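## Task

Set plate C51 down level within the locating features of plate nest N2, while plate C15 stays in plate nest N1 just as it sits now. It only counts if the plate stays seated without the robot holding it, so open the gripper and pull the arm away at the end.

## Robot and tools

ROBOT. Two Doosan M1013 six-joint arms, named left_arm and right_arm, each carrying a Robotiq 140 two-finger gripper and a wrist camera. The base of left_arm sits at (+0.013, +0.619, 0) and right_arm at (-0.037, -0.618, 0), both turned only slightly about z. Only one arm is needed for the job; the other can be parked out of the way. Keep the arms from hitting or pressing on each other.

FRAME. Every position and orientation is in one scene frame: origin on the table top midway between the arms, +z up, +x out over the table, left_arm on the +y side. The names left and right do not refer to image sides. A gripper's fingers point along its own +z axis and close along its own y axis. end_effector_position is the spot between the pads when closed; closed fingertips reach about 33 mm past it (9 mm when fully open), and closing moves the tips about 24 mm further out, so keep that clearance above a surface. Reported hand positions can be slightly wrong, more at long reach.

ROW LAYOUT. Every commanded row is one flat list of 20 numbers covering both arms: left x, y, z (metres), qw, qx, qy, qz (unit quaternion, w first), then left gripper position, force_limit, speed; then the same ten for the right arm. x, y, z and the quaternion are an absolute target pose for that gripper in the scene frame, not an offset. The three gripper numbers each lie in [-1, 1]. position: +1 fully open (140 mm), about -0.8 where the pads touch, -1 closes until blocked. force_limit: about 14 N at -1, 60 N at 0, 107 N at +1. speed: finger gap rate about 30 mm/s at -1, 140 at 0, 250 at +1. To keep an arm or gripper unchanged, repeat its previous pose and its last three gripper numbers exactly; a 0 is a real command, and reusing the quaternion from your own earlier command avoids drift.

execute_actions(actions): a list of actions, each a table of 1 to 15 rows; each row is applied for one 1/30 s step, and a short table repeats its last row to fill 15 steps. Per control step the controller clips each target to within 70 mm and 16 degrees of the measured pose, so distant targets take several actions. An action is rejected for both arms if any target lies over 0.6 m from the gripper's current position along any of its axes; if the first action fails, nothing runs. An empty list just returns state and images.

move(target, speed, stop_force, blocking): target is one 20-number row of absolute poses; each gripper travels a straight line there, all finishing together, taking 0.5 to 10 s. speed is the top path speed in m/s, 0.002 to 0.5 (default 0.25); turning is capped at twice that in rad/s. Moves do not avoid obstacles and can overshoot speed near a stretched arm. stop_force (N, 20 to 80, shared by both arms) ends an arm's path when it meets that much resistance along its line of travel; use it only with slow moves and no rotation, not before 0.2 s of scene time, and not when backing away from something the gripper presses on. blocking=false returns after 0.5 s while the move continues (not allowed with stop_force); then use wait or stop before sending more.

wait(seconds): 0 to 10; arms hold their last command. stop: brakes a running move. zoom_image(camera, region): camera is cam_high, cam_left_wrist or cam_right_wrist (672x504 each); region [x0, y0, x1, y1] in pixels, at most 504 by 504. read_manual: only licence texts. finished_scene(scene): ends the current scene irreversibly; call it only after the plate is seated, released and the arm has withdrawn.

SUGGESTED ORDER. Look at the cameras, approach above plate C51 or C15 with the gripper open and pointing down, descend slowly, close with position -1, confirm the grip, lift, carry above the target nest, lower slowly (stop_force helps) until seated and level, open, rise clear, park, then finish.

RESULTS. Each result gives, per arm, gripper pose and velocities, Hand target (where the controller is now driving), flange force (noisy, includes held weight; no reading near singular poses), and camera images with calibration updates. object_status: 0 moving, 1 blocked while opening, 2 blocked while closing (a grip), 3 reached command or pads met. position_measured is in counts: 3 open, 230 pads together. To squeeze harder while status is 2, raise force_limit and nudge position (for example -1 to -0.98). HELD marks steps where an arm's row was held back; pose unreachable means the clearance check altered that arm's command. A move adds a move: line with an ending per arm (done, off_target, moving, held, contact, fault) and limits such as paced or held, plus distance to target.

AVOID. A contact force of 144 N on an arm or joint torque over its load limit (elbow 150, wrist joints 42.3 N m) freezes that arm for 10 s. Stiff arms fault when driven even slightly into a hard surface, so approach contact slowly. Do not drop, slam or knock anything off the table; expect occasional brief tugs on a held part, so grip firmly. Long holding heats motors (MOTOR HOT, then OVER-TEMPERATURE FAULT); do not linger while loaded.

Each tool is called after "Request:" as name(argument=value, ...) on one line, values as JSON.

## Session

Request:
execute_actions(actions=[])

Scene clock: 0.00 s.
left_arm: end_effector_position=(+0.4561, +0.5828, +0.1420) position_measured=3 object_status=3 end_effector_quat_wxyz=(+0.285, +0.792, -0.304, +0.447) end_effector_velocity=(-0.000, -0.000, -0.001) end_effector_angular_velocity=(+0.000, +0.001, +0.000) | right_arm: end_effector_position=(+0.6124, -0.6359, +0.3202) position_measured=3 object_status=3 end_effector_quat_wxyz=(+0.001, +1.000, -0.014, -0.001) end_effector_velocity=(-0.000, -0.000, -0.000) end_effector_angular_velocity=(-0.000, +0.000, +0.000)
Joint positions: left_arm=[ 0.501  0.083  2.53  -1.398  1.141  3.926] | right_arm=[-0.051  0.165  1.606 -0.001  1.372  1.518]
Joint velocities: left_arm=[-0.    -0.     0.001 -0.    -0.001 -0.   ] | right_arm=[-0.     0.    -0.    -0.     0.    -0.001]
Flange force (N, the push that the arm receives, along the gripper's own x y z axes): no reading
Hand target (left_arm): +0.456, +0.583, +0.142; +0.285, +0.792, -0.304, +0.447
Hand target (right_arm): +0.612, -0.636, +0.320; +0.001, +1.000, -0.014, -0.001

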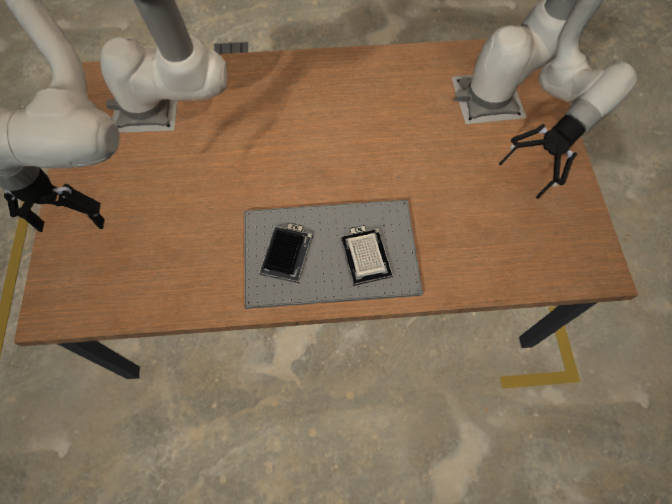

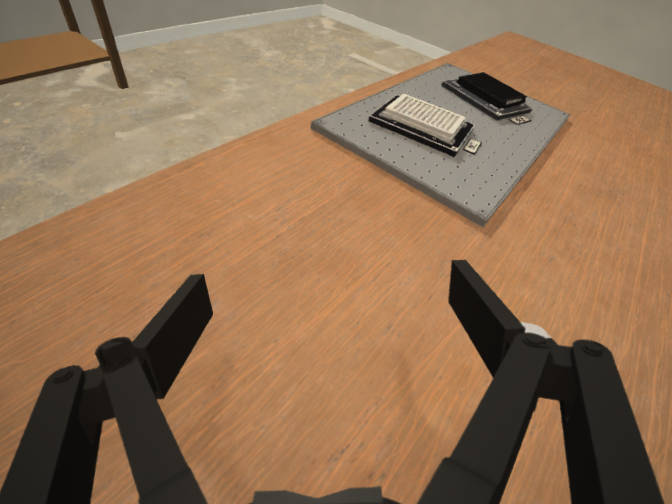

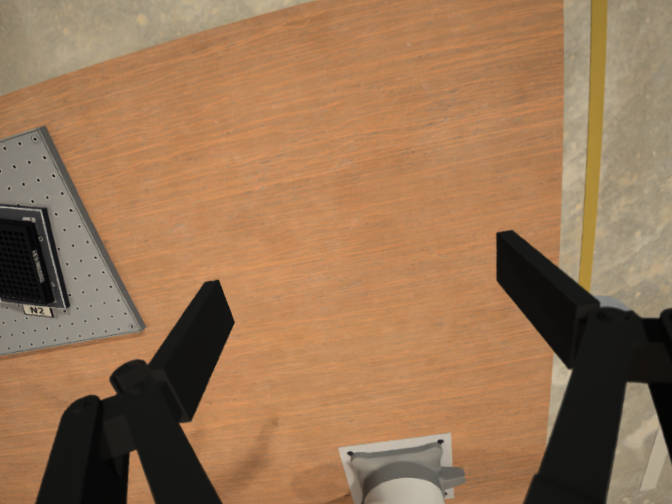

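Request:
zoom_image(camera="cam_high", region=[240, 190, 430, 320])

Request:
zoom_image(camera="cam_right_wrist", region=[0, 180, 160, 340])

Request:
zoom_image(camera="cam_left_wrist", region=[350, 60, 550, 180])

Region (240, 190, 430, 320) of cam_high's 672x504 image, scaled by 2.653, with more detail than that image has; it fills the top 345 rows of this view, and the rest is white.

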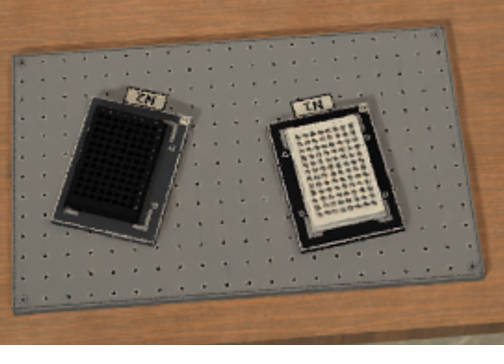

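Region (0, 180, 160, 340) of cam_right_wrist's 672x504 image, scaled by 3.150, with more detail than that image has.

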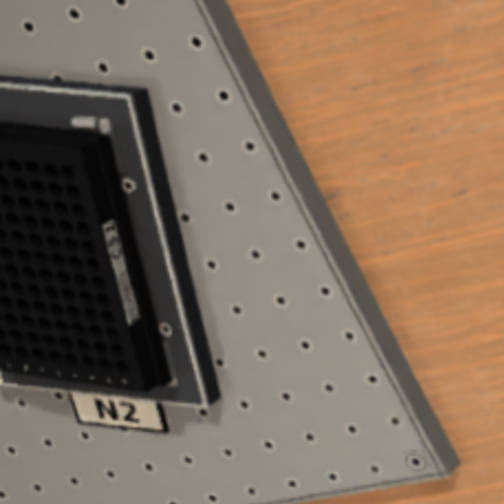

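Region (350, 60, 550, 180) of cam_left_wrist's 672x504 image, scaled by 2.520, with more detail than that image has; it fills the top 302 rows of this view, and the rest is white.

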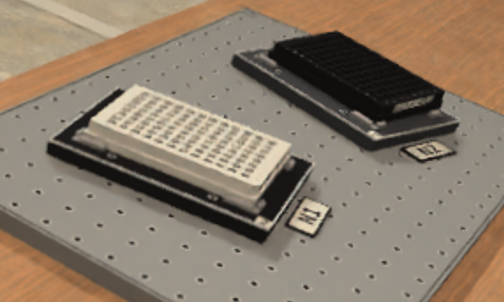

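Request:
move(target=[0.4561,0.5828,0.142,0.285,0.792,-0.304,0.447,1,0,0,0.62,-0.125,0.2,0,0.99,-0.143,0,1,0,0], speed=0.4)

Scene clock: 16.43 s.
left_arm: end_effector_position=(+0.4561, +0.5828, +0.1420) position_measured=3 object_status=3 end_effector_quat_wxyz=(+0.285, +0.792, -0.304, +0.447) end_effector_velocity=(-0.001, -0.000, -0.001) end_effector_angular_velocity=(+0.000, +0.002, -0.001) | right_arm: end_effector_position=(+0.6192, -0.1250, +0.2000) position_measured=3 object_status=3 end_effector_quat_wxyz=(-0.000, +0.990, -0.143, +0.000) end_effector_velocity=(+0.000, +0.001, -0.000) end_effector_angular_velocity=(-0.000, -0.000, +0.000)
Joint positions: left_arm=[ 0.501  0.083  2.53  -1.399  1.141  3.925] | right_arm=[ 0.631  0.482  1.397 -0.     1.262  2.46 ]
Joint velocities: left_arm=[-0.     0.001  0.001  0.002 -0.001  0.   ] | right_arm=[ 0.001  0.001 -0.001 -0.     0.     0.   ]
Flange force (N, the push that the arm receives, along the gripper's own x y z axes): left_arm=[-2.4 -4.4 7.9] | right_arm=[7.0 -9.7 1.8]
Hand target (left_arm): +0.456, +0.583, +0.142; +0.285, +0.792, -0.304, +0.447
Hand target (right_arm): +0.619, -0.125, +0.200; -0.000, +0.990, -0.143, +0.000
Off the commanded pose (left_arm): 0.000 m, 0 deg.
Off the commanded pose (right_arm): 0.001 m, 0 deg.
move: done
camera_calibration (this result's frames):
cam_left_wrist: T_world_to_cam=[[-0.744366, -0.655041, 0.129769, 0.700843], [-0.558816, 0.504652, -0.658066, 0.0820527], [0.365572, -0.562359, -0.741693, 0.45078], [0, 0, 0, 1]] pos_world=[0.402743, 0.671173, 0.297389]
cam_right_wrist: T_world_to_cam=[[-0.438186, -0.898677, -0.019319, 0.176014], [-0.834385, 0.398656, 0.380624, 0.516048], [-0.334356, 0.182903, -0.924528, 0.583347], [0, 0, 0, 1]] pos_world=[0.702756, -0.154242, 0.346301]

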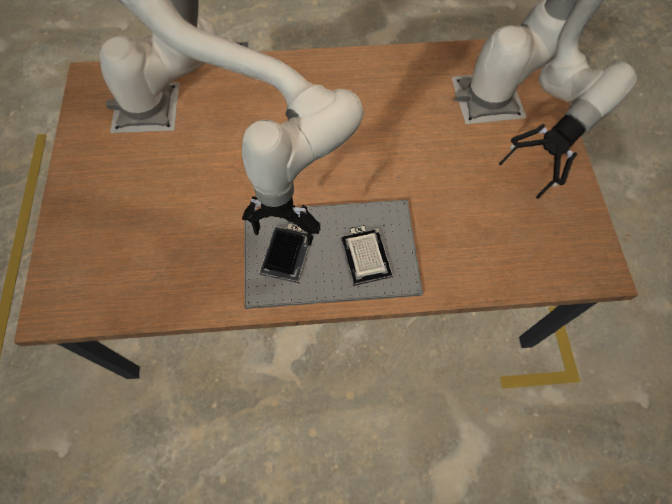

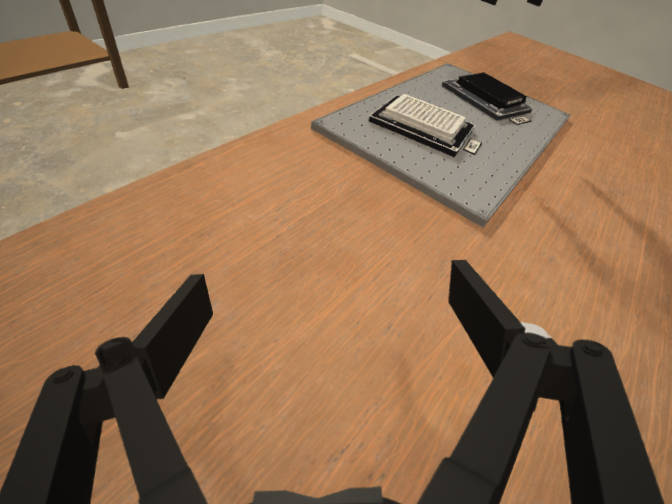

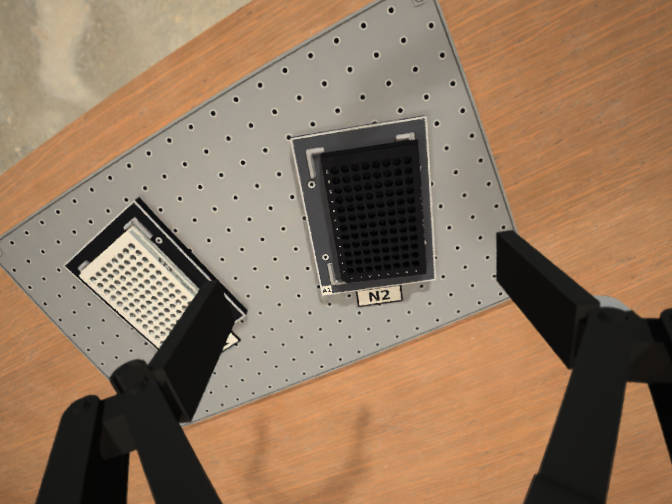

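Request:
zoom_image(camera="cam_right_wrist", region=[270, 110, 470, 310])

Request:
zoom_image(camera="cam_right_wrist", region=[60, 180, 260, 360])

Region (270, 110, 470, 310) of cam_right_wrist's 672x504 image, scaled by 2.520, with more detail than that image has.

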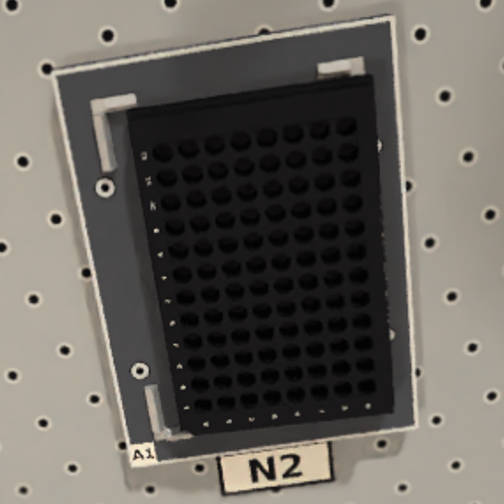

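Region (60, 180, 260, 360) of cam_right_wrist's 672x504 image, scaled by 2.520, with more detail than that image has; it fills the top 454 rows of this view, and the rest is white.

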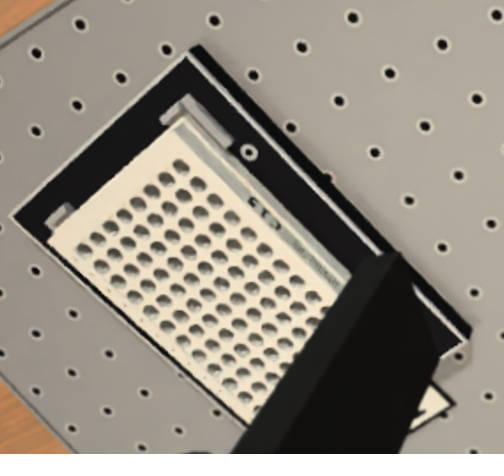

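Request:
move(target=[0.4561,0.5828,0.142,0.285,0.792,-0.304,0.447,1,0,0,0.600,-0.141,0.095,0,0.989,-0.148,0,0.4,0,0], speed=0.2)

Scene clock: 82.60 s.
left_arm: end_effector_position=(+0.4561, +0.5828, +0.1420) position_measured=3 object_status=3 end_effector_quat_wxyz=(+0.285, +0.792, -0.304, +0.447) end_effector_velocity=(-0.001, -0.001, -0.000) end_effector_angular_velocity=(-0.002, +0.001, -0.001) | right_arm: end_effector_position=(+0.5999, -0.1411, +0.0951) position_measured=78 object_status=3 end_effector_quat_wxyz=(-0.000, +0.989, -0.148, -0.000) end_effector_velocity=(-0.000, +0.000, -0.001) end_effector_angular_velocity=(-0.000, -0.000, +0.001)
Joint positions: left_arm=[ 0.501  0.083  2.53  -1.399  1.141  3.925] | right_arm=[0.628 0.511 1.555 0.    1.075 2.467]
Joint velocities: left_arm=[0.    0.    0.002 0.    0.001 0.   ] | right_arm=[ 0.001  0.     0.001 -0.    -0.001 -0.   ]
Flange force (N, the push that the arm receives, along the gripper's own x y z axes): left_arm=[-0.5 -3.2 4.3] | right_arm=[4.1 -4.0 2.5]
Hand target (left_arm): +0.456, +0.583, +0.142; +0.285, +0.792, -0.304, +0.447
Hand target (right_arm): +0.600, -0.141, +0.095; -0.000, +0.989, -0.148, -0.000
Off the commanded pose (left_arm): 0.000 m, 0 deg.
Off the commanded pose (right_arm): 0.000 m, 0 deg.
move: done
camera_calibration (this result's frames):
cam_left_wrist: T_world_to_cam=[[-0.744366, -0.655041, 0.129769, 0.700842], [-0.558816, 0.504652, -0.658066, 0.0820527], [0.365573, -0.562359, -0.741693, 0.45078], [0, 0, 0, 1]] pos_world=[0.402743, 0.671173, 0.297389]
cam_right_wrist: T_world_to_cam=[[-0.447242, -0.894208, -0.019123, 0.157068], [-0.830069, 0.40701, 0.381219, 0.544768], [-0.333106, 0.186371, -0.924287, 0.482641], [0, 0, 0, 1]] pos_world=[0.683214, -0.171225, 0.241426]

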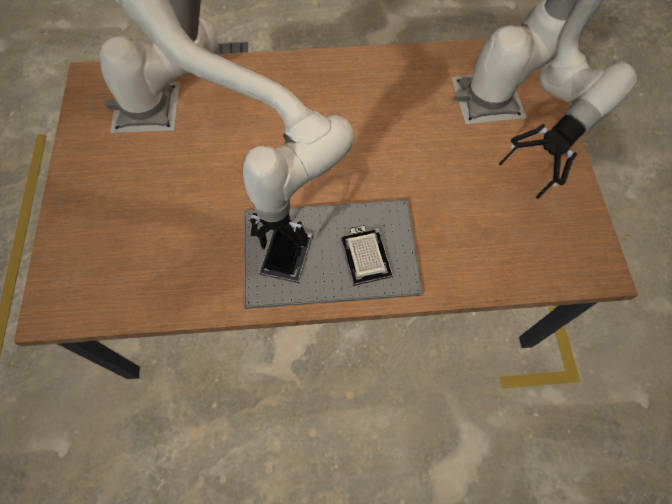

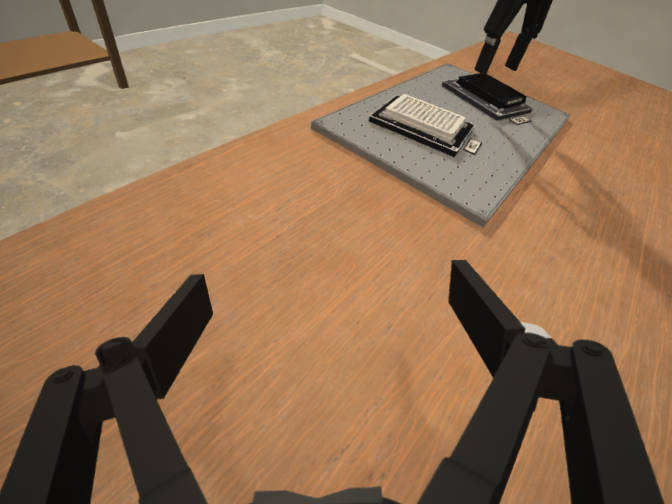

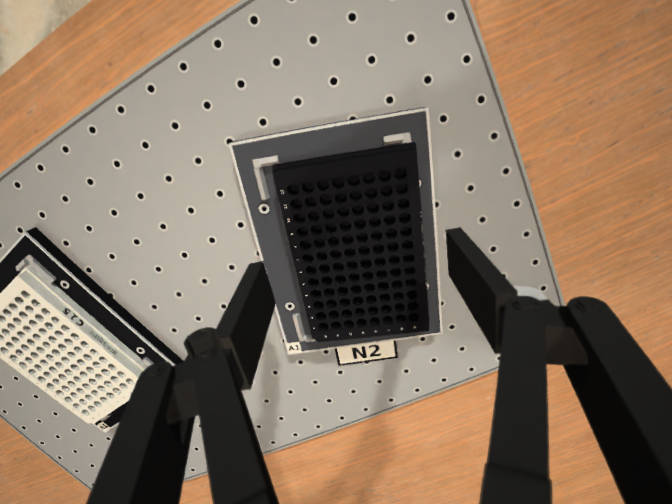

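Request:
zoom_image(camera="cam_right_wrist", region=[220, 100, 480, 360])

Request:
zoom_image(camera="cam_left_wrist", region=[430, 30, 560, 130])

Region (220, 100, 480, 360) of cam_right_wrist's 672x504 image, scaled by 1.938, with more detail than that image has.

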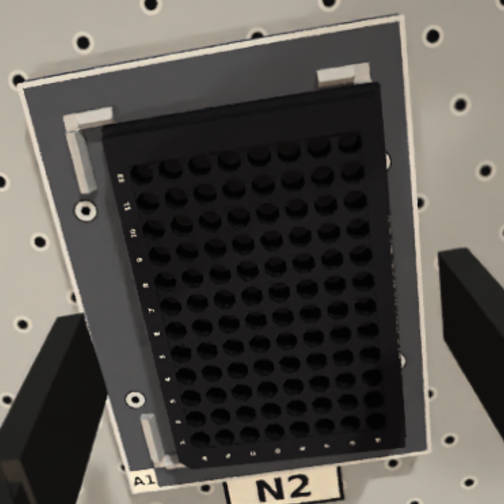

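Region (430, 30, 560, 130) of cam_left_wrist's 672x504 image, scaled by 3.877, with more detail than that image has; it fills the top 388 rows of this view, and the rest is white.

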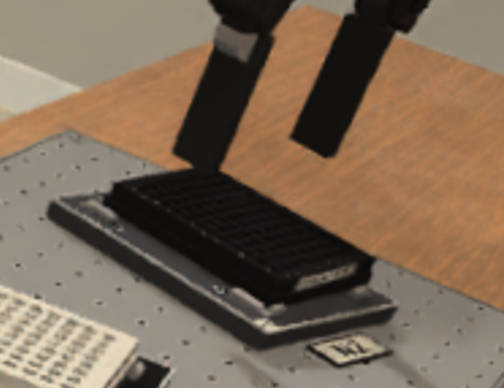

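Request:
execute_actions(actions=[[[0.4561,0.5828,0.142,0.285,0.792,-0.304,0.447,1,0,0,0.599,-0.1341,0.08,0,0.989,-0.147,0,0.53,-0.6,-0.5]]])

Request:
move(target=[0.4561,0.5828,0.142,0.285,0.792,-0.304,0.447,1,0,0,0.599,-0.1341,0.051,0,0.989,-0.147,0,0.53,-0.6,-0.5], speed=0.04, stop_force=25)

Request:
zoom_image(camera="cam_right_wrist", region=[190, 80, 510, 400])

Request:
zoom_image(camera="cam_left_wrist", region=[430, 30, 560, 130])

Scene clock: 118.27 s.
left_arm: end_effector_position=(+0.4561, +0.5828, +0.1420) position_measured=3 object_status=3 end_effector_quat_wxyz=(+0.285, +0.792, -0.304, +0.447) end_effector_velocity=(-0.000, +0.000, -0.001) end_effector_angular_velocity=(+0.001, +0.001, +0.001) | right_arm: end_effector_position=(+0.5990, -0.1341, +0.0800) position_measured=62 object_status=3 end_effector_quat_wxyz=(+0.000, +0.989, -0.147, +0.000) end_effector_velocity=(-0.000, +0.000, -0.000) end_effector_angular_velocity=(-0.000, +0.000, +0.001)
Joint positions: left_arm=[ 0.501  0.083  2.53  -1.399  1.141  3.925] | right_arm=[ 0.636  0.528  1.559 -0.     1.055  2.473]
Joint velocities: left_arm=[-0.    -0.     0.    -0.    -0.002 -0.   ] | right_arm=[ 0.001  0.     0.    -0.     0.     0.   ]
Flange force (N, the push that the arm receives, along the gripper's own x y z axes): left_arm=[2.3 -0.8 10.1] | right_arm=[8.4 -7.7 3.5]
Hand target (left_arm): +0.456, +0.583, +0.142; +0.285, +0.792, -0.304, +0.447
Hand target (right_arm): +0.599, -0.134, +0.080; -0.000, +0.989, -0.147, +0.000
Off the commanded pose (left_arm): 0.000 m, 0 deg.
Off the commanded pose (right_arm): 0.000 m, 0 deg.
Step readings (end_effector_position):
0: left_arm (+0.4561, +0.5828, +0.1420) | right_arm (+0.5999, -0.1411, +0.0951)
1: left_arm (+0.4561, +0.5828, +0.1420) | right_arm (+0.5999, -0.1409, +0.0945)
2: left_arm (+0.4561, +0.5828, +0.1420) | right_arm (+0.6000, -0.1388, +0.0906)
4: left_arm (+0.4561, +0.5828, +0.1420) | right_arm (+0.5988, -0.1355, +0.0815)
8: left_arm (+0.4561, +0.5828, +0.1420) | right_arm (+0.5989, -0.1343, +0.0800)
15: end_effector_position above
camera_calibration (this result's frames):
cam_left_wrist: T_world_to_cam=[[-0.744366, -0.655041, 0.129769, 0.700843], [-0.558816, 0.504652, -0.658066, 0.0820528], [0.365573, -0.562359, -0.741693, 0.450779], [0, 0, 0, 1]] pos_world=[0.402743, 0.671173, 0.297389]
cam_right_wrist: T_world_to_cam=[[-0.445564, -0.895048, -0.0190127, 0.16147], [-0.830849, 0.40551, 0.381119, 0.547247], [-0.33341, 0.18561, -0.92433, 0.467157], [0, 0, 0, 1]] pos_world=[0.68238, -0.164099, 0.226312]

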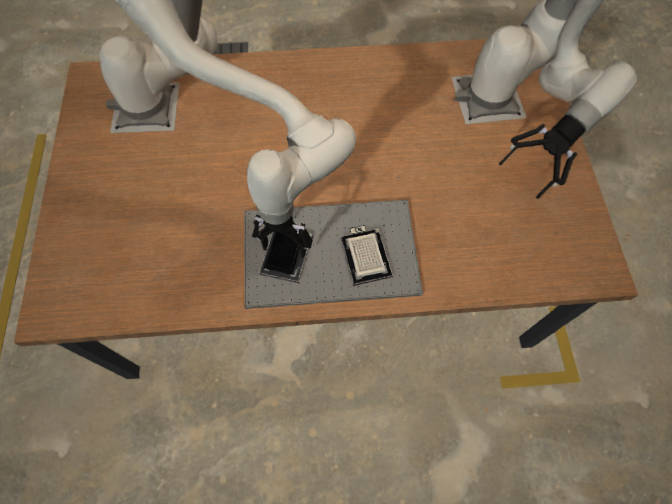

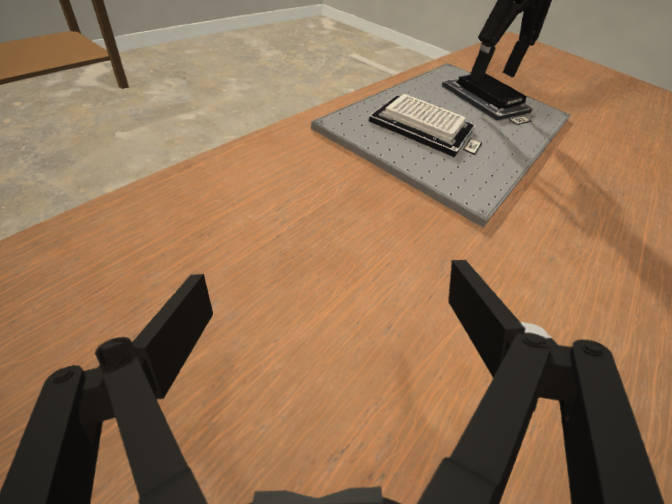

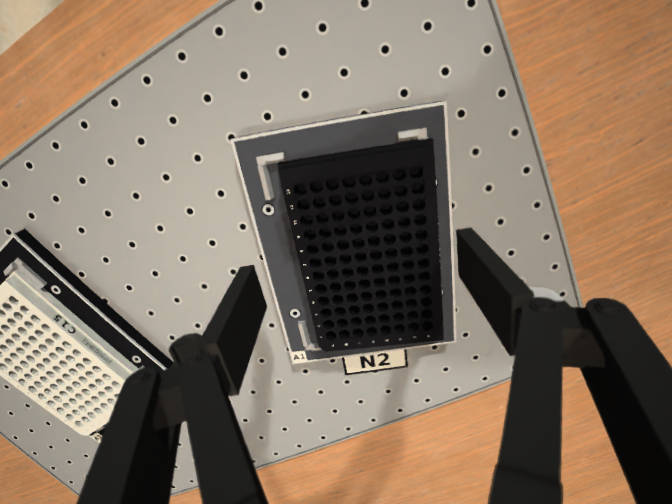

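Scene clock: 119.27 s.
left_arm: end_effector_position=(+0.4561, +0.5828, +0.1420) position_measured=3 object_status=3 end_effector_quat_wxyz=(+0.285, +0.792, -0.304, +0.447) end_effector_velocity=(-0.000, -0.000, +0.000) end_effector_angular_velocity=(+0.002, -0.001, -0.000) | right_arm: end_effector_position=(+0.5990, -0.1341, +0.0510) position_measured=62 object_status=3 end_effector_quat_wxyz=(-0.000, +0.989, -0.147, +0.000) end_effector_velocity=(-0.000, -0.000, -0.001) end_effector_angular_velocity=(-0.001, +0.001, -0.000)
Joint positions: left_arm=[ 0.501  0.083  2.53  -1.399  1.141  3.925] | right_arm=[0.636 0.551 1.58  0.    1.011 2.473]
Joint velocities: left_arm=[-0.    -0.002  0.     0.001 -0.001  0.   ] | right_arm=[-0.     0.     0.001 -0.    -0.     0.   ]
Flange force (N, the push that the arm receives, along the gripper's own x y z axes): left_arm=[1.1 -1.4 7.4] | right_arm=[4.2 -7.6 1.4]
Hand target (left_arm): +0.456, +0.583, +0.142; +0.285, +0.792, -0.304, +0.447
Hand target (right_arm): +0.599, -0.134, +0.051; -0.000, +0.989, -0.147, -0.000
Off the commanded pose (left_arm): 0.000 m, 0 deg.
Off the commanded pose (right_arm): 0.000 m, 0 deg.
move: done
camera_calibration (this result's frames):
cam_left_wrist: T_world_to_cam=[[-0.744366, -0.655041, 0.129769, 0.700843], [-0.558816, 0.504651, -0.658066, 0.0820528], [0.365573, -0.562359, -0.741693, 0.45078], [0, 0, 0, 1]] pos_world=[0.402743, 0.671173, 0.297389]
cam_right_wrist: T_world_to_cam=[[-0.44559, -0.895034, -0.0190544, 0.160952], [-0.830823, 0.405507, 0.381179, 0.558234], [-0.333442, 0.18568, -0.924305, 0.440393], [0, 0, 0, 1]] pos_world=[0.682357, -0.164082, 0.197337]

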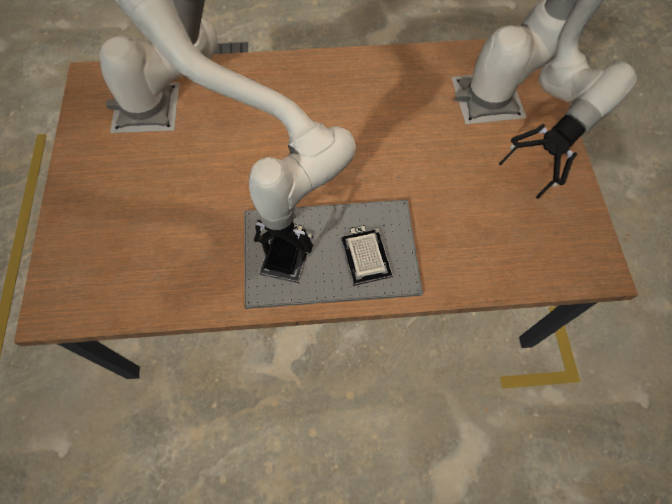

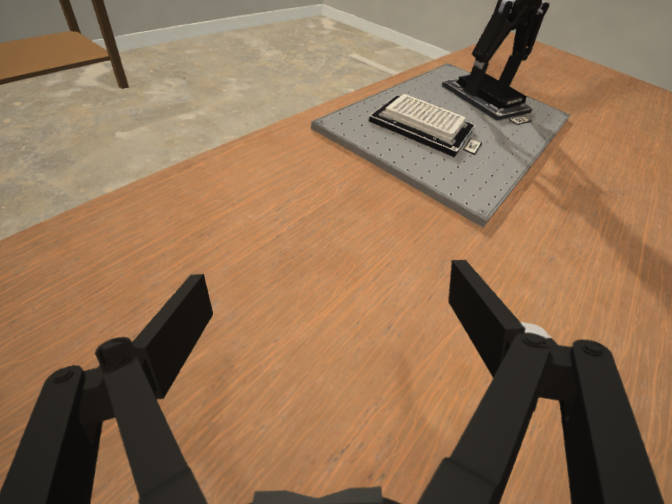

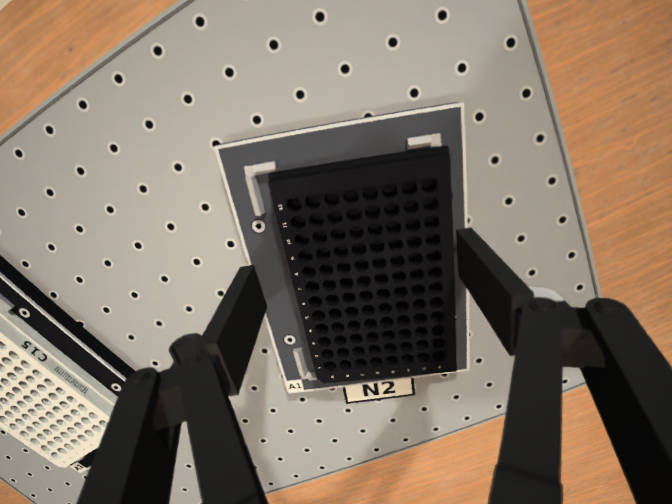

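Region (190, 80, 510, 400) of cam_right_wrist's 672x504 image, scaled by 1.575, with more detail than that image has.

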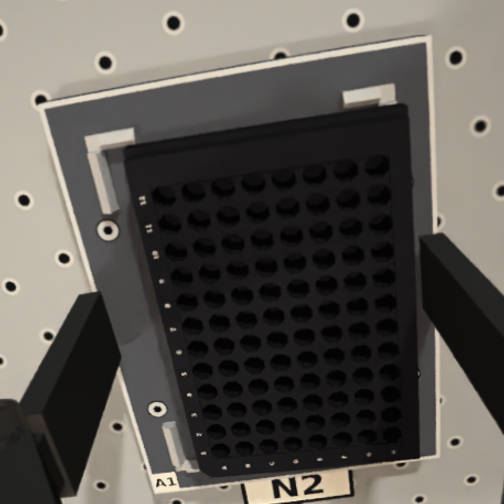

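Region (430, 30, 560, 130) of cam_left_wrist's 672x504 image, scaled by 3.877, with more detail than that image has; it fills the top 388 rows of this view, and the rest is white.

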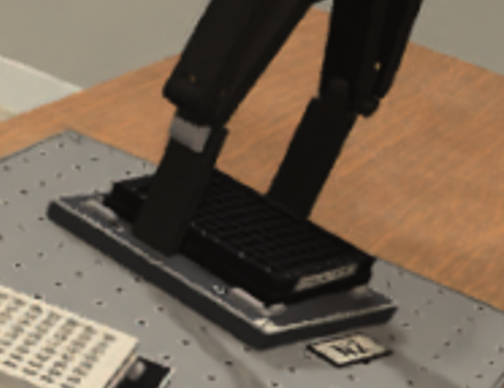

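Request:
execute_actions(actions=[[[0.4561,0.5828,0.142,0.285,0.792,-0.304,0.447,1,0,0,0.599,-0.1341,0.050,0,0.989,-0.147,0,-1,-0.9,-1]],[[0.4561,0.5828,0.142,0.285,0.792,-0.304,0.447,1,0,0,0.599,-0.1341,0.050,0,0.989,-0.147,0,-1,-0.9,-1]]])

Request:
zoom_image(camera="cam_right_wrist", region=[190, 80, 510, 400])

Request:
zoom_image(camera="cam_left_wrist", region=[430, 30, 560, 130])

Scene clock: 128.30 s.
left_arm: end_effector_position=(+0.4561, +0.5828, +0.1420) position_measured=3 object_status=3 end_effector_quat_wxyz=(+0.285, +0.792, -0.304, +0.447) end_effector_velocity=(+0.000, +0.000, -0.000) end_effector_angular_velocity=(-0.002, +0.001, +0.001) | right_arm: end_effector_position=(+0.5990, -0.1341, +0.0500) position_measured=98 object_status=2 end_effector_quat_wxyz=(-0.000, +0.989, -0.147, -0.000) end_effector_velocity=(-0.000, +0.000, +0.000) end_effector_angular_velocity=(-0.000, +0.000, +0.000)
Joint positions: left_arm=[ 0.501  0.083  2.53  -1.399  1.141  3.925] | right_arm=[0.636 0.552 1.58  0.    1.009 2.473]
Joint velocities: left_arm=[-0.     0.002  0.    -0.001  0.    -0.   ] | right_arm=[ 0. -0. -0. -0.  0.  0.]
Flange force (N, the push that the arm receives, along the gripper's own x y z axes): left_arm=[4.9 2.1 8.6] | right_arm=[4.0 -3.5 -20.2]
Flange force at the end of the 1st action (N, along the gripper's axes at the end of the call): left_arm=[-0.3 -1.5 3.8] | right_arm=[7.6 -7.5 3.6]
Hand target (left_arm): +0.456, +0.583, +0.142; +0.285, +0.792, -0.304, +0.447
Hand target (right_arm): +0.599, -0.134, +0.050; -0.000, +0.989, -0.147, -0.000
Off the commanded pose (left_arm): 0.000 m, 0 deg.
Off the commanded pose (right_arm): 0.000 m, 0 deg.
Step readings (end_effector_position; steps 1 to 15: 1st action; 16 to 30: 2nd action):
0: left_arm (+0.4561, +0.5828, +0.1420) | right_arm (+0.5990, -0.1341, +0.0510)
1: left_arm (+0.4561, +0.5828, +0.1420) | right_arm (+0.5990, -0.1341, +0.0509)
2: left_arm (+0.4561, +0.5828, +0.1420) | right_arm (+0.5990, -0.1341, +0.0505)
4: left_arm (+0.4561, +0.5828, +0.1420) | right_arm (+0.5990, -0.1341, +0.0501)
8: left_arm (+0.4561, +0.5828, +0.1420) | right_arm (+0.5990, -0.1341, +0.0500)
15: left_arm (+0.4561, +0.5828, +0.1420) | right_arm (+0.5990, -0.1341, +0.0500)
16: left_arm (+0.4561, +0.5828, +0.1420) | right_arm (+0.5990, -0.1341, +0.0500)
17: left_arm (+0.4561, +0.5828, +0.1420) | right_arm (+0.5990, -0.1341, +0.0500)
19: left_arm (+0.4561, +0.5828, +0.1420) | right_arm (+0.5990, -0.1341, +0.0500)
23: left_arm (+0.4561, +0.5828, +0.1420) | right_arm (+0.5990, -0.1341, +0.0500)
30: end_effector_position above
camera_calibration (this result's frames):
cam_left_wrist: T_world_to_cam=[[-0.744366, -0.655041, 0.129769, 0.700843], [-0.558816, 0.504651, -0.658066, 0.0820529], [0.365573, -0.562359, -0.741693, 0.45078], [0, 0, 0, 1]] pos_world=[0.402743, 0.671173, 0.297389]
cam_right_wrist: T_world_to_cam=[[-0.445588, -0.895035, -0.0190435, 0.160966], [-0.83082, 0.405508, 0.381185, 0.558649], [-0.333452, 0.185673, -0.924303, 0.439435], [0, 0, 0, 1]] pos_world=[0.682391, -0.164058, 0.196288]

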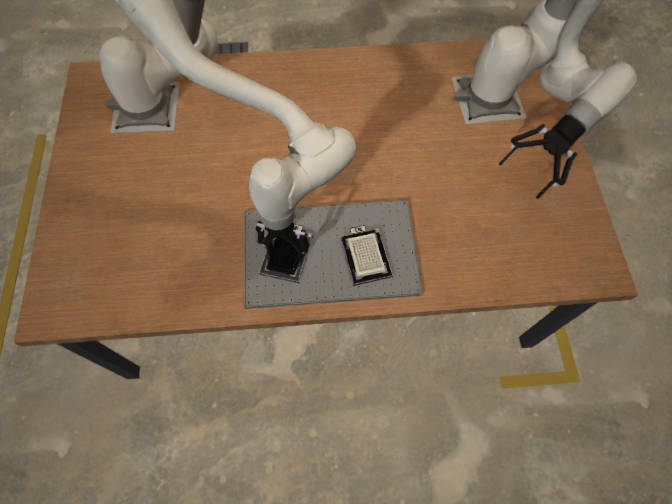

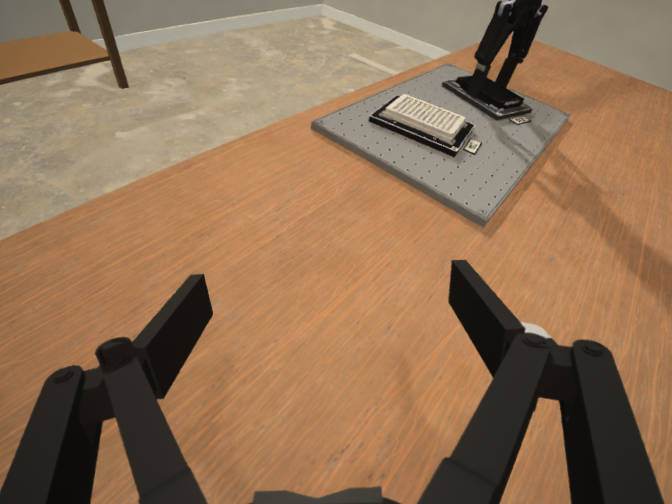

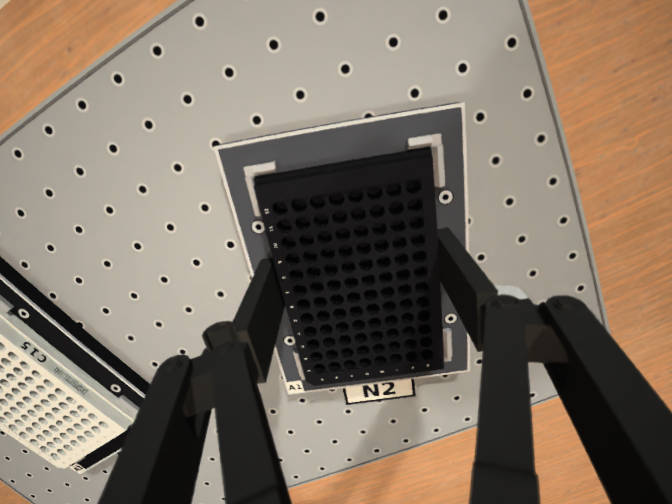

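Region (190, 80, 510, 400) of cam_right_wrist's 672x504 image, scaled by 1.575, with more detail than that image has.

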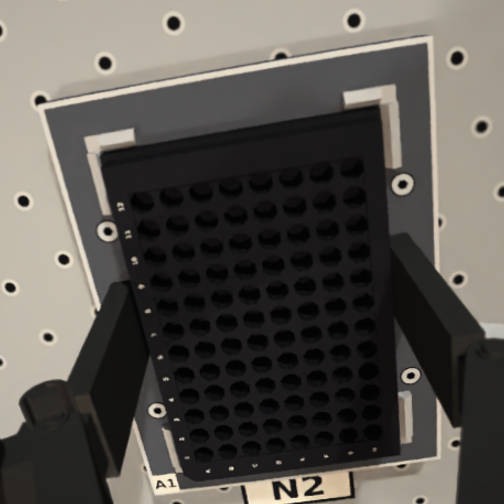

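Region (430, 30, 560, 130) of cam_left_wrist's 672x504 image, scaled by 3.877, with more detail than that image has; it fills the top 388 rows of this view, and the rest is white.

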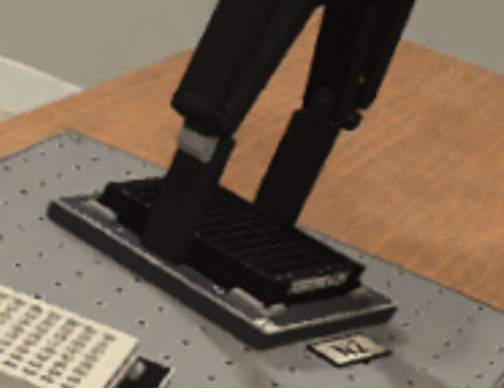

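Request:
execute_actions(actions=[[[0.4561,0.5828,0.142,0.285,0.792,-0.304,0.447,1,0,0,0.599,-0.1341,0.050,0,0.989,-0.147,0,0.53,-0.9,-0.5]]])

Request:
move(target=[0.4561,0.5828,0.142,0.285,0.792,-0.304,0.447,1,0,0,0.57,-0.125,0.10,0,0.989,-0.147,0,0.53,-0.9,-0.5], speed=0.12)

Request:
zoom_image(camera="cam_right_wrist", region=[210, 40, 490, 320])

Request:
zoom_image(camera="cam_left_wrist", region=[430, 50, 550, 130])

Request:
zoom_image(camera="cam_high", region=[250, 210, 330, 290])

Scene clock: 137.93 s.
left_arm: end_effector_position=(+0.4561, +0.5828, +0.1420) position_measured=3 object_status=3 end_effector_quat_wxyz=(+0.285, +0.792, -0.304, +0.447) end_effector_velocity=(+0.001, +0.000, +0.001) end_effector_angular_velocity=(-0.001, -0.003, -0.000) | right_arm: end_effector_position=(+0.5990, -0.1341, +0.0499) position_measured=62 object_status=3 end_effector_quat_wxyz=(+0.000, +0.989, -0.147, -0.000) end_effector_velocity=(-0.001, -0.000, -0.001) end_effector_angular_velocity=(-0.001, +0.001, +0.001)
Joint positions: left_arm=[ 0.501  0.083  2.53  -1.399  1.141  3.925] | right_arm=[ 0.636  0.553  1.58  -0.     1.009  2.473]
Joint velocities: left_arm=[-0.    -0.    -0.002 -0.001  0.002  0.   ] | right_arm=[ 0.     0.     0.001  0.     0.    -0.   ]
Flange force (N, the push that the arm receives, along the gripper's own x y z axes): left_arm=[-1.6 -3.4 6.5] | right_arm=[5.7 -8.6 3.5]
Hand target (left_arm): +0.456, +0.583, +0.142; +0.285, +0.792, -0.304, +0.447
Hand target (right_arm): +0.599, -0.134, +0.050; +0.000, +0.989, -0.147, +0.000
Off the commanded pose (left_arm): 0.000 m, 0 deg.
Off the commanded pose (right_arm): 0.000 m, 0 deg.
Step readings (end_effector_position):
0: left_arm (+0.4561, +0.5828, +0.1420) | right_arm (+0.5990, -0.1341, +0.0500)
1: left_arm (+0.4561, +0.5828, +0.1420) | right_arm (+0.5990, -0.1341, +0.0500)
2: left_arm (+0.4561, +0.5828, +0.1420) | right_arm (+0.5990, -0.1341, +0.0500)
4: left_arm (+0.4561, +0.5828, +0.1420) | right_arm (+0.5990, -0.1341, +0.0499)
8: left_arm (+0.4561, +0.5828, +0.1420) | right_arm (+0.5990, -0.1341, +0.0499)
15: end_effector_position above
camera_calibration (this result's frames):
cam_left_wrist: T_world_to_cam=[[-0.744366, -0.655041, 0.129769, 0.700843], [-0.558816, 0.504652, -0.658066, 0.0820527], [0.365573, -0.562359, -0.741693, 0.450779], [0, 0, 0, 1]] pos_world=[0.402743, 0.671173, 0.297389]
cam_right_wrist: T_world_to_cam=[[-0.445578, -0.895043, -0.0189412, 0.160937], [-0.830805, 0.405531, 0.381192, 0.558678], [-0.333502, 0.185587, -0.924302, 0.439388], [0, 0, 0, 1]] pos_world=[0.682399, -0.164061, 0.196212]

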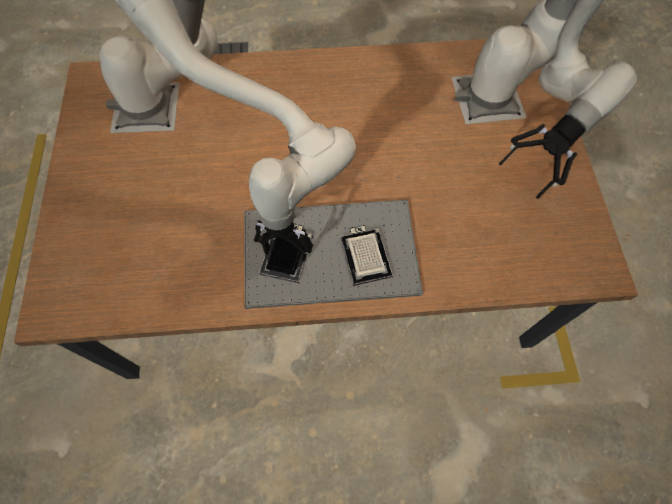

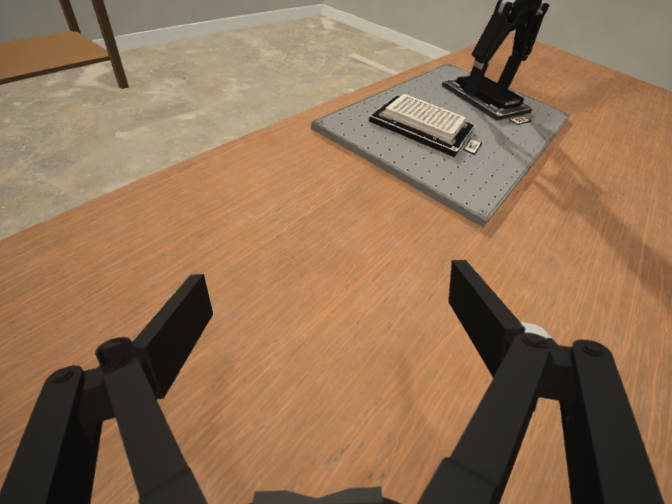

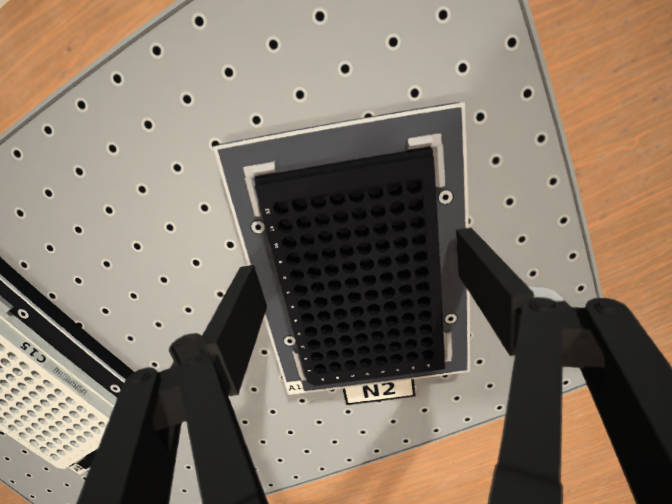

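Scene clock: 138.77 s.
left_arm: end_effector_position=(+0.4561, +0.5828, +0.1420) position_measured=3 object_status=3 end_effector_quat_wxyz=(+0.285, +0.792, -0.304, +0.447) end_effector_velocity=(+0.001, +0.001, +0.001) end_effector_angular_velocity=(+0.000, -0.001, +0.001) | right_arm: end_effector_position=(+0.5701, -0.1250, +0.0999) position_measured=62 object_status=3 end_effector_quat_wxyz=(+0.000, +0.989, -0.147, -0.000) end_effector_velocity=(+0.000, +0.001, +0.001) end_effector_angular_velocity=(+0.001, -0.001, +0.001)
Joint positions: left_arm=[ 0.501  0.083  2.53  -1.399  1.141  3.925] | right_arm=[ 0.666  0.488  1.583 -0.     1.071  2.503]
Joint velocities: left_arm=[ 0.     0.    -0.002 -0.002 -0.    -0.   ] | right_arm=[ 0.001 -0.001 -0.001 -0.     0.     0.   ]
Flange force (N, the push that the arm receives, along the gripper's own x y z axes): left_arm=[-1.9 0.0 1.6] | right_arm=[5.3 -7.7 1.7]
Hand target (left_arm): +0.456, +0.583, +0.142; +0.285, +0.792, -0.304, +0.447
Hand target (right_arm): +0.570, -0.125, +0.100; +0.000, +0.989, -0.147, +0.000
Off the commanded pose (left_arm): 0.000 m, 0 deg.
Off the commanded pose (right_arm): 0.000 m, 0 deg.
move: done
camera_calibration (this result's frames):
cam_left_wrist: T_world_to_cam=[[-0.744366, -0.655041, 0.129769, 0.700843], [-0.558816, 0.504652, -0.658066, 0.0820528], [0.365573, -0.562359, -0.741693, 0.450779], [0, 0, 0, 1]] pos_world=[0.402743, 0.671173, 0.297389]
cam_right_wrist: T_world_to_cam=[[-0.445652, -0.895005, -0.0189651, 0.157161], [-0.83078, 0.405596, 0.381177, 0.511891], [-0.333464, 0.185628, -0.924307, 0.474253], [0, 0, 0, 1]] pos_world=[0.653454, -0.154995, 0.246215]

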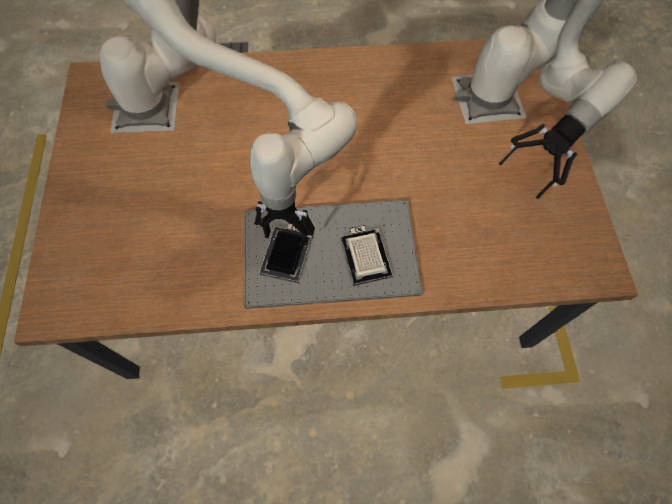

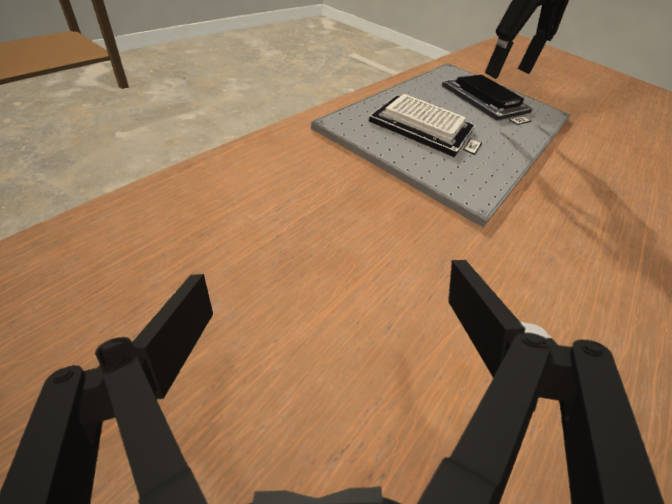

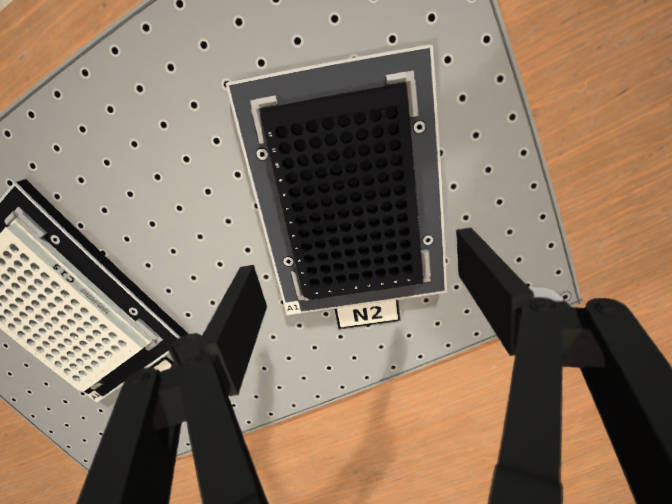

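Region (210, 40, 490, 320) of cam_right_wrist's 672x504 image, scaled by 1.800, with more detail than that image has.

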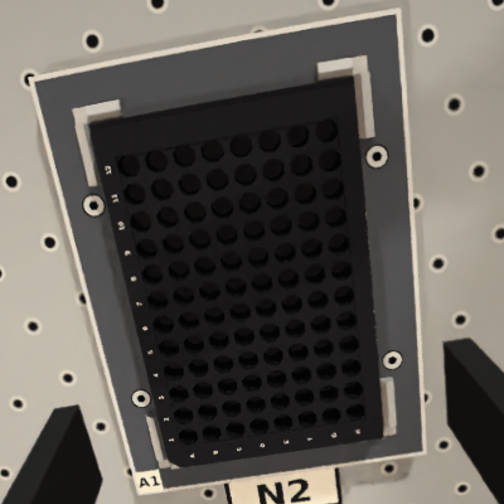

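Region (430, 50, 550, 130) of cam_left_wrist's 672x504 image, scaled by 4.200, with more detail than that image has.

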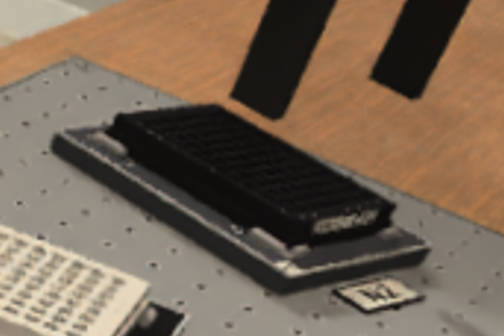

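Region (250, 210, 330, 290) of cam_high's 672x504 image, scaled by 6.300, with more detail than that image has.

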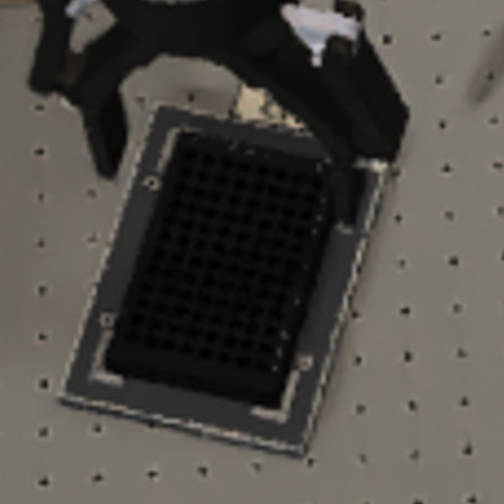

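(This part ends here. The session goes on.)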